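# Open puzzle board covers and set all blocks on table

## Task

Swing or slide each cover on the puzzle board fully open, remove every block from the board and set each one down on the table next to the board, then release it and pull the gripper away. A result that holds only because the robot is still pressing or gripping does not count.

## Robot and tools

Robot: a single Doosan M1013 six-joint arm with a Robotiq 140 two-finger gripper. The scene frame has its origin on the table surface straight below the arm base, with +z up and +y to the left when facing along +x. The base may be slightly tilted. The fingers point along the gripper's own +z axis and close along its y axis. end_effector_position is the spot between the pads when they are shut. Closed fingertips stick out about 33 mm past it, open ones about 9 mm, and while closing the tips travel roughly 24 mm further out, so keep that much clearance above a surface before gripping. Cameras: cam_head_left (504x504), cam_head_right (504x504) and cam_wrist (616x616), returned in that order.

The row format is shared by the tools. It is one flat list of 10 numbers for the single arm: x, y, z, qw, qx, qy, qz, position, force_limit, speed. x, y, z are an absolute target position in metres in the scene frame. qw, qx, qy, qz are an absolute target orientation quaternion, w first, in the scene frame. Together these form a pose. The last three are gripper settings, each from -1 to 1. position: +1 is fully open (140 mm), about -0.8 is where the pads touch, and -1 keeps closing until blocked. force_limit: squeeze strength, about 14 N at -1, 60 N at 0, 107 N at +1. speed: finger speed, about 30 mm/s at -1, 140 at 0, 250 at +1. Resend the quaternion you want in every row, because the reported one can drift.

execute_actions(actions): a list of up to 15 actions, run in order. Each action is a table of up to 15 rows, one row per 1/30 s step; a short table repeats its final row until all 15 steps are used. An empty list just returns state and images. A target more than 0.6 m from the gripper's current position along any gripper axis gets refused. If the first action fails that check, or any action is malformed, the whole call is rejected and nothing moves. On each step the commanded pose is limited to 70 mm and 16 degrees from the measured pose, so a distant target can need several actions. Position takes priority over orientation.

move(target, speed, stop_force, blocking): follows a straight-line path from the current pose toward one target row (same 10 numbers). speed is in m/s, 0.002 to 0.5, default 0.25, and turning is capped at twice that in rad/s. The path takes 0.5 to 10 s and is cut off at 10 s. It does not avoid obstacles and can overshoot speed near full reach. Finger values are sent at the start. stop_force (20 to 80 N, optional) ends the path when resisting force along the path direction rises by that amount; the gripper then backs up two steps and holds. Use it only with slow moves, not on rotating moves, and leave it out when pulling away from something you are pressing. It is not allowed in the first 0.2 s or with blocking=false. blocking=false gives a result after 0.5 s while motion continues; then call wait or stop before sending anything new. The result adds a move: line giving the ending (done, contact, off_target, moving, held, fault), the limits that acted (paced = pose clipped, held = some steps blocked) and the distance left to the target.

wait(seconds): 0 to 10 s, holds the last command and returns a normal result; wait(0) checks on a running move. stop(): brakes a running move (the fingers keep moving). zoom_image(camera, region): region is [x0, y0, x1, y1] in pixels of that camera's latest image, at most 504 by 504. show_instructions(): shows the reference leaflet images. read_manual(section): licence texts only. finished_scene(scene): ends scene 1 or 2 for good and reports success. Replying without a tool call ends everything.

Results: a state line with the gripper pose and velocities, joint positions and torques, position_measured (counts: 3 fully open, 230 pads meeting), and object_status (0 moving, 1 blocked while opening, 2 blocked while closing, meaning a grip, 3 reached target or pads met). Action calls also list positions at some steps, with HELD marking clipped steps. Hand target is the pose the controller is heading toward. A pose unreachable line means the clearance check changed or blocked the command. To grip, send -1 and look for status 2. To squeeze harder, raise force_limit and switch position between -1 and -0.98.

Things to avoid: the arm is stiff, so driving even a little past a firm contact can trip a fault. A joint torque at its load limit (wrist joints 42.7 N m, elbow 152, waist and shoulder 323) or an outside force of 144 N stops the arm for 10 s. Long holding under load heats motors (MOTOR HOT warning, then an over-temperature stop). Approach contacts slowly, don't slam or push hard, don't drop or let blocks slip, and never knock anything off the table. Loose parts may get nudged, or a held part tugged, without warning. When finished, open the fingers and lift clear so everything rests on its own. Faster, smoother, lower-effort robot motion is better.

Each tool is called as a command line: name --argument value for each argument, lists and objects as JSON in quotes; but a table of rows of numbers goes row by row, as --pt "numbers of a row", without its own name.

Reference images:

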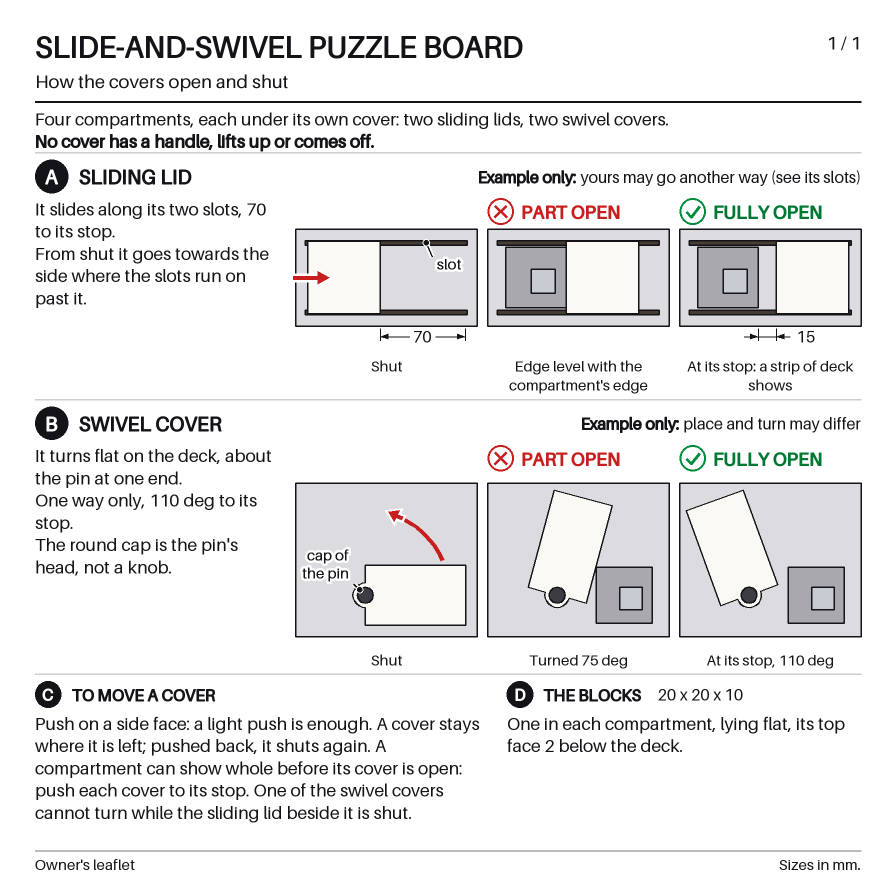

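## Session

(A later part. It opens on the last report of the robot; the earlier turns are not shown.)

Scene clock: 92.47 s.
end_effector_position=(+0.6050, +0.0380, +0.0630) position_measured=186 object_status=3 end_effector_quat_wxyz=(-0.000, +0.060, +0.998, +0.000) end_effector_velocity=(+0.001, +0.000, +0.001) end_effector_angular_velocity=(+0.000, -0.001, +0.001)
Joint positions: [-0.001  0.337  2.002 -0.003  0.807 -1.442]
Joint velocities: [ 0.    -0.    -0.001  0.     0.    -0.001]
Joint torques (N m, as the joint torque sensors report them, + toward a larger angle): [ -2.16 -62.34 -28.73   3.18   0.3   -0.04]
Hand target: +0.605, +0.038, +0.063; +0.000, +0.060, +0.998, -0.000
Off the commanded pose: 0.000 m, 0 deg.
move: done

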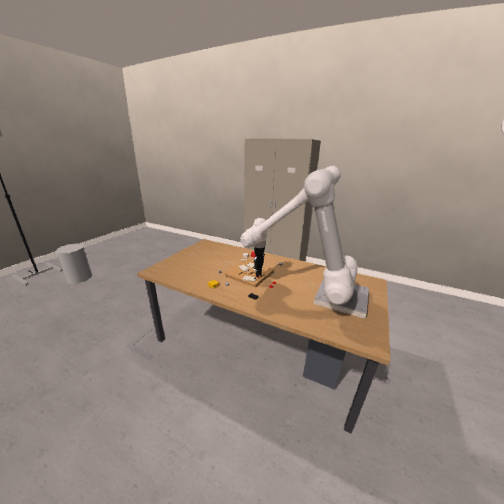

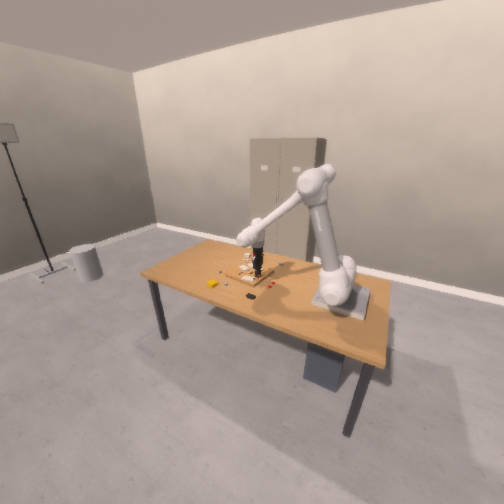

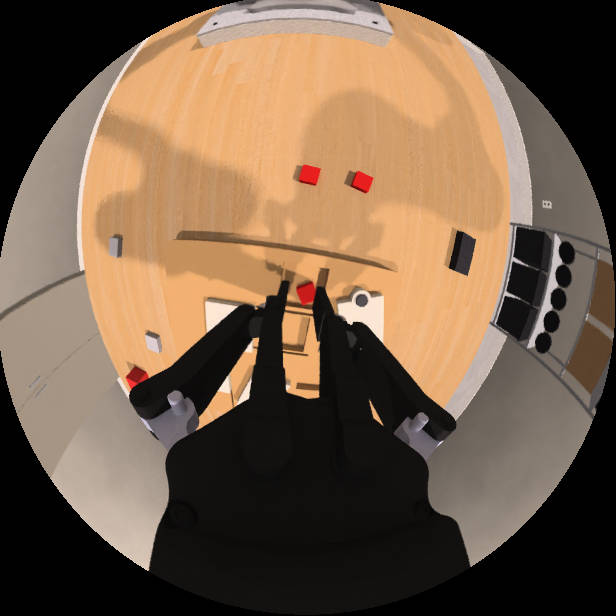

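move --target '[0.603,0.044,0.06,0,-0.17,0.985,0,-1,0,0]'

move --target '[0.603,0.044,0.05,0,-0.17,0.985,0,-1,0,0]' --speed 0.005 --stop_force 20

move --target '[0.596,0.041,0.0548,0,0.06,0.998,0,-1,0,0]' --speed 0.08

move --target '[0.596,0.041,0.063,0,0.06,0.998,0,-1,0,0]' --speed 0.05

move --target '[0.597,0.041,0.063,0,0.06,0.998,0,-0.48,0,0]'

move --target '[0.597,0.041,0.0465,0,0.06,0.998,0,-0.48,0,0]' --speed 0.008 --stop_force 20

Scene clock: 94.13 s.
end_effector_position=(+0.6030, +0.0442, +0.0600) position_measured=233 object_status=3 end_effector_quat_wxyz=(-0.000, -0.170, +0.985, -0.000) end_effector_velocity=(-0.000, -0.001, -0.000) end_effector_angular_velocity=(+0.001, +0.000, -0.002)
Joint positions: [ 0.009  0.339  2.007 -0.003  0.8   -1.894]
Joint velocities: [-0.001 -0.     0.001  0.001 -0.    -0.   ]
Joint torques (N m, as the joint torque sensors report them, + toward a larger angle): [ -2.63 -61.75 -27.82   3.06   0.3   -0.12]
Hand target: +0.603, +0.044, +0.060; -0.000, -0.170, +0.985, -0.000
Off the commanded pose: 0.000 m, 0 deg.
move: done

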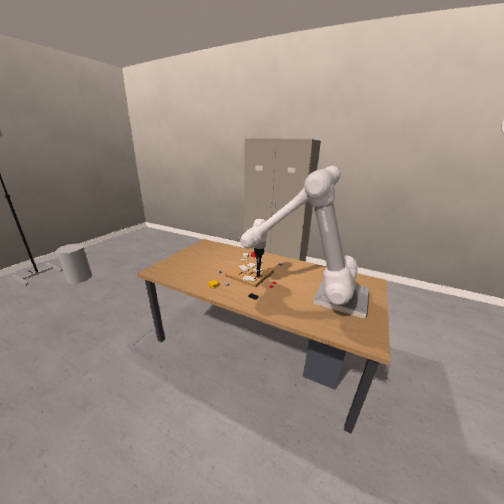

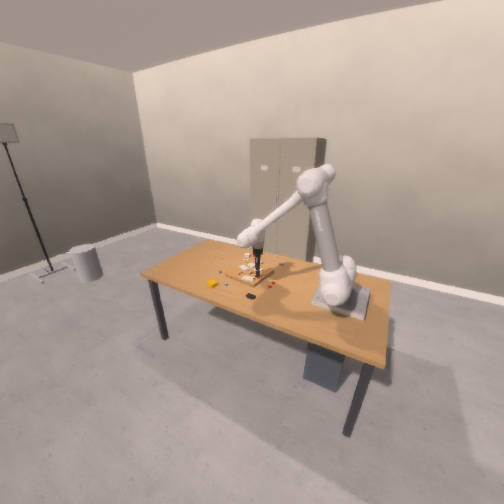

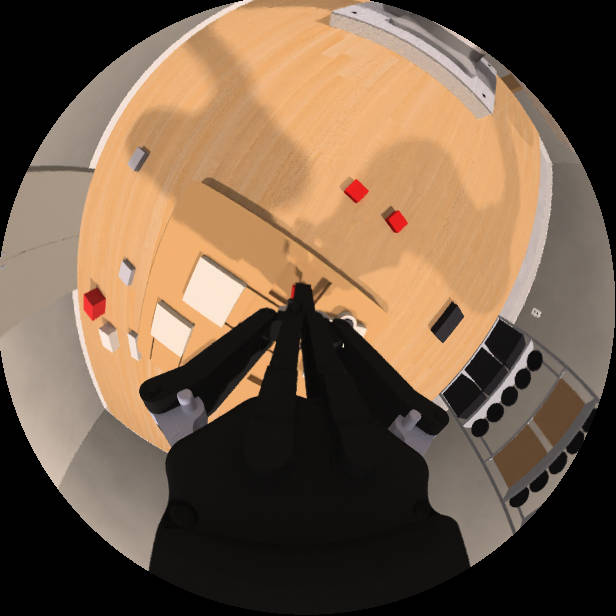

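Scene clock: 95.53 s.
end_effector_position=(+0.6029, +0.0441, +0.0546) position_measured=233 object_status=3 end_effector_quat_wxyz=(-0.000, -0.170, +0.985, +0.000) end_effector_velocity=(-0.001, -0.000, +0.000) end_effector_angular_velocity=(-0.000, +0.001, -0.001)
Joint positions: [ 0.009  0.345  2.011 -0.003  0.79  -1.894]
Joint velocities: [-0.001 -0.001  0.001 -0.     0.001  0.001]
Joint torques (N m, as the joint torque sensors report them, + toward a larger angle): [ -1.05 -46.34 -19.73   3.14  -0.87   0.1 ]
Hand target: +0.603, +0.044, +0.055; +0.000, -0.170, +0.985, -0.000
Off the commanded pose: 0.005 m, 0 deg.
move: contact

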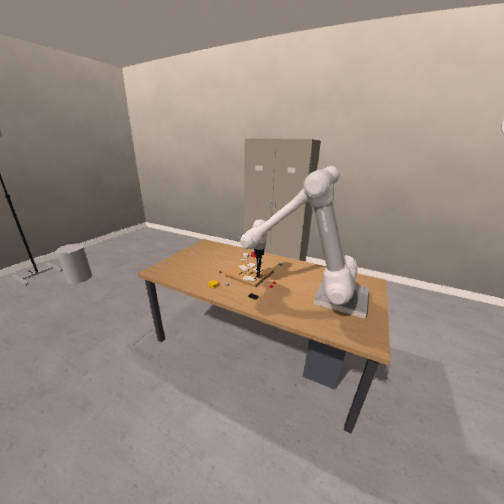

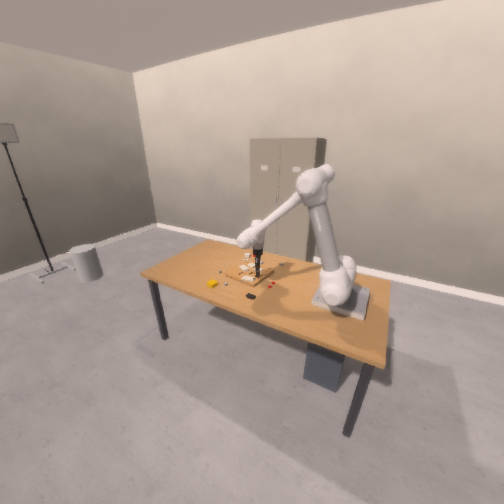

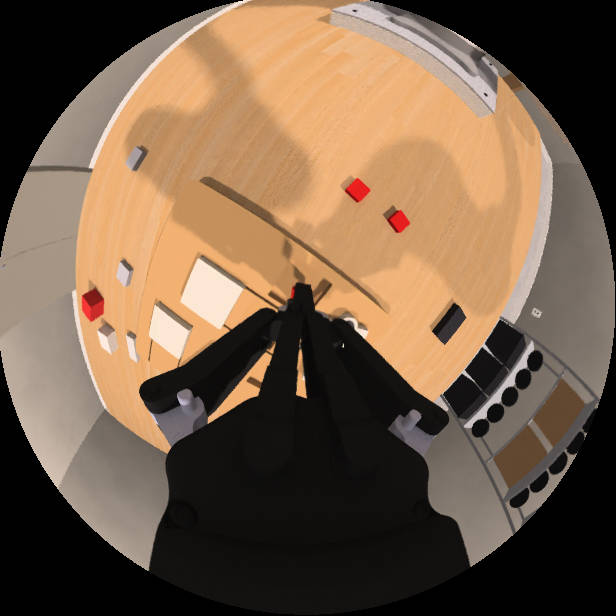

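Scene clock: 98.67 s.
end_effector_position=(+0.5960, +0.0410, +0.0548) position_measured=233 object_status=3 end_effector_quat_wxyz=(-0.000, +0.060, +0.998, +0.000) end_effector_velocity=(-0.001, -0.000, -0.001) end_effector_angular_velocity=(-0.001, +0.002, +0.002)
Joint positions: [ 0.004  0.336  2.024 -0.003  0.786 -1.437]
Joint velocities: [ 0.    -0.     0.001 -0.001  0.001 -0.   ]
Joint torques (N m, as the joint torque sensors report them, + toward a larger angle): [ -3.46 -55.47 -22.27   2.44   0.58   0.61]
Hand target: +0.596, +0.041, +0.055; +0.000, +0.060, +0.998, +0.000
Off the commanded pose: 0.000 m, 0 deg.
move: done

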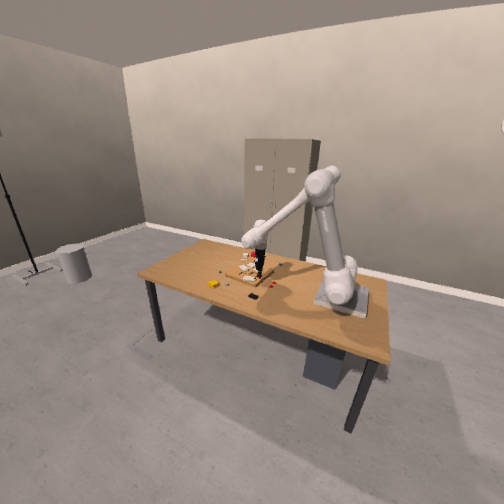

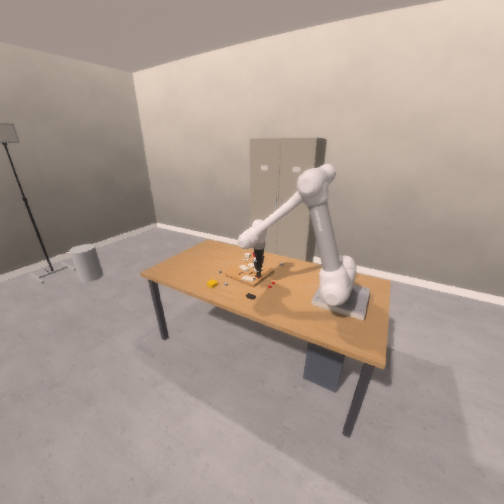

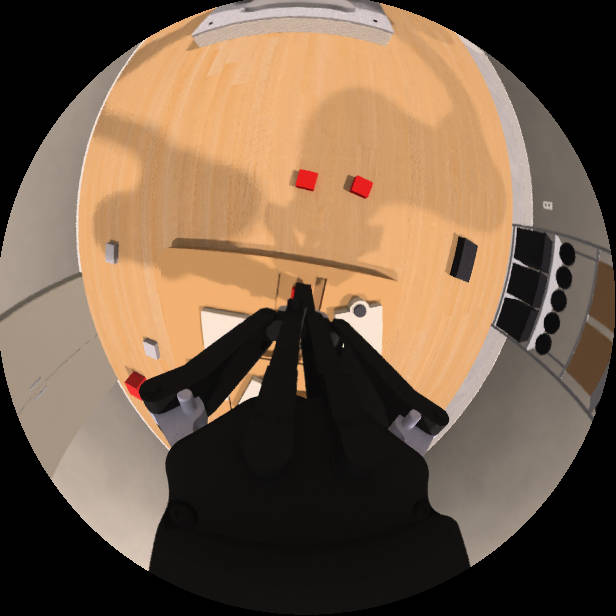

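Scene clock: 99.37 s.
end_effector_position=(+0.5960, +0.0409, +0.0630) position_measured=233 object_status=3 end_effector_quat_wxyz=(-0.000, +0.060, +0.998, -0.000) end_effector_velocity=(-0.001, +0.000, -0.001) end_effector_angular_velocity=(-0.000, +0.001, +0.001)
Joint positions: [ 0.004  0.326  2.019 -0.003  0.801 -1.437]
Joint velocities: [ 0.001  0.     0.001 -0.    -0.    -0.   ]
Joint torques (N m, as the joint torque sensors report them, + toward a larger angle): [ -0.38 -61.34 -27.44   2.88  -0.14   0.16]
Hand target: +0.596, +0.041, +0.063; -0.000, +0.060, +0.998, +0.000
Off the commanded pose: 0.000 m, 0 deg.
move: done

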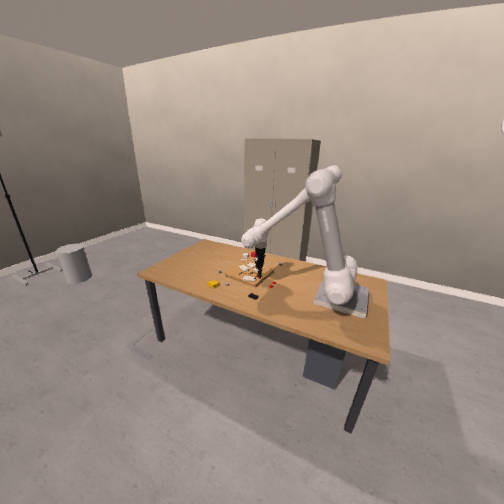

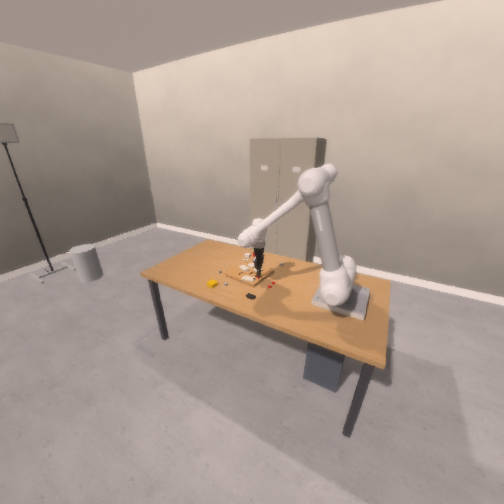

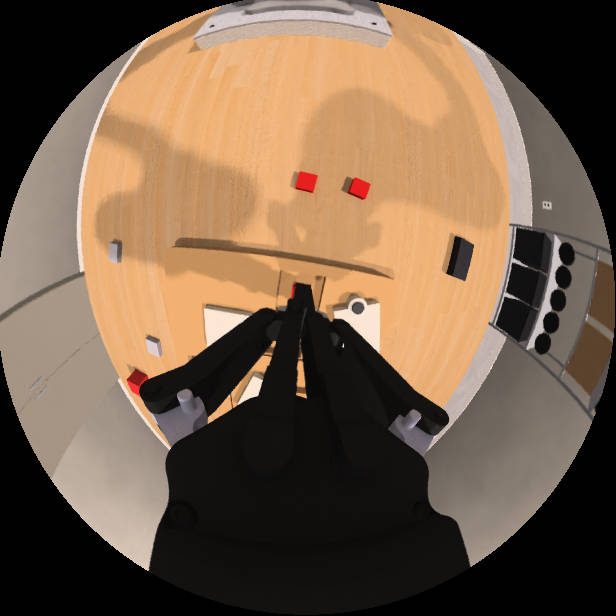

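Scene clock: 100.07 s.
end_effector_position=(+0.5970, +0.0410, +0.0630) position_measured=190 object_status=3 end_effector_quat_wxyz=(+0.000, +0.060, +0.998, -0.000) end_effector_velocity=(-0.002, +0.001, -0.001) end_effector_angular_velocity=(-0.000, +0.003, +0.002)
Joint positions: [ 0.004  0.327  2.017 -0.003  0.802 -1.437]
Joint velocities: [ 0.002  0.     0.002 -0.     0.001 -0.   ]
Joint torques (N m, as the joint torque sensors report them, + toward a larger angle): [ -1.27 -60.66 -28.05   3.16   0.3    0.14]
Hand target: +0.597, +0.041, +0.063; -0.000, +0.060, +0.998, -0.000
Off the commanded pose: 0.000 m, 0 deg.
move: done

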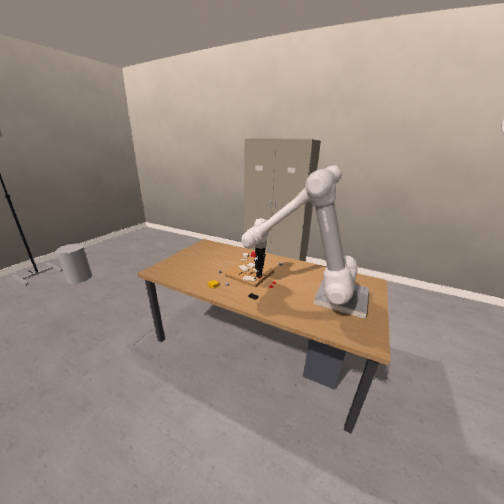

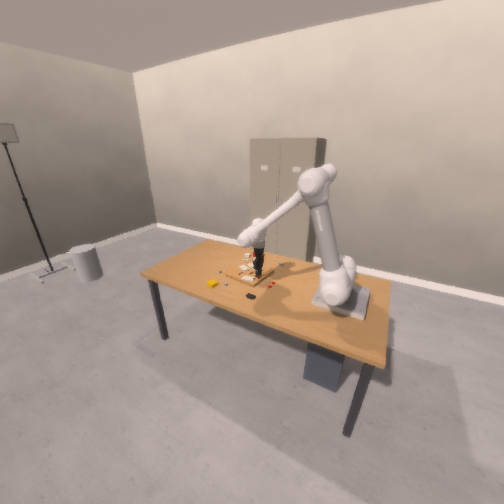

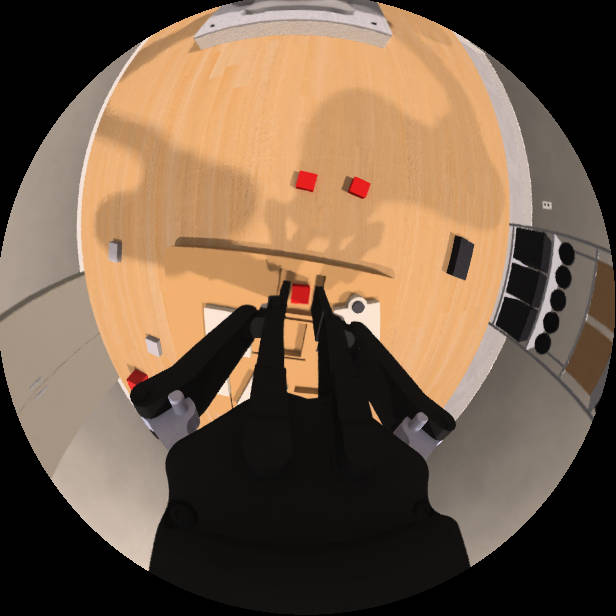

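Scene clock: 102.33 s.
end_effector_position=(+0.5970, +0.0410, +0.0465) position_measured=190 object_status=3 end_effector_quat_wxyz=(-0.000, +0.060, +0.998, -0.000) end_effector_velocity=(-0.001, -0.000, -0.000) end_effector_angular_velocity=(-0.000, +0.001, -0.001)
Joint positions: [ 0.004  0.348  2.028 -0.003  0.771 -1.437]
Joint velocities: [-0.001 -0.     0.001 -0.     0.     0.   ]
Joint torques (N m, as the joint torque sensors report them, + toward a larger angle): [ -3.07 -61.73 -27.29   3.17   0.34  -0.03]
Hand target: +0.597, +0.041, +0.046; +0.000, +0.060, +0.998, -0.000
Off the commanded pose: 0.000 m, 0 deg.
move: done

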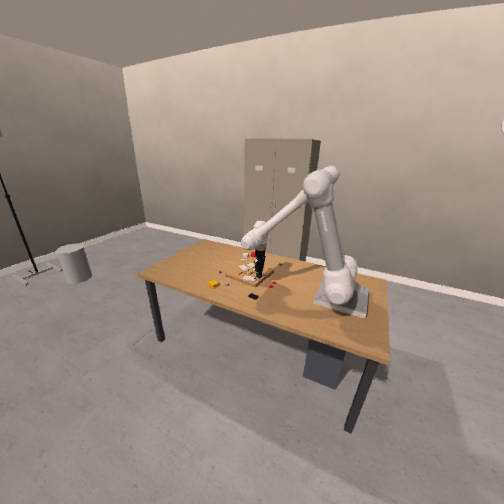

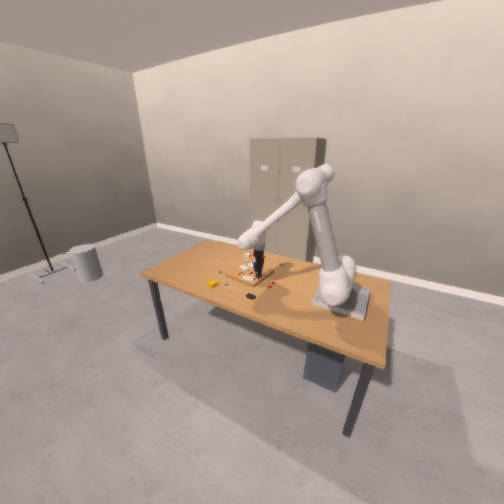

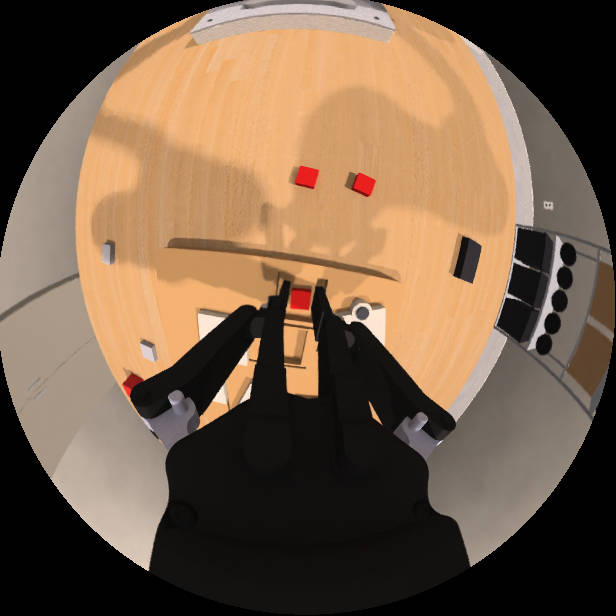

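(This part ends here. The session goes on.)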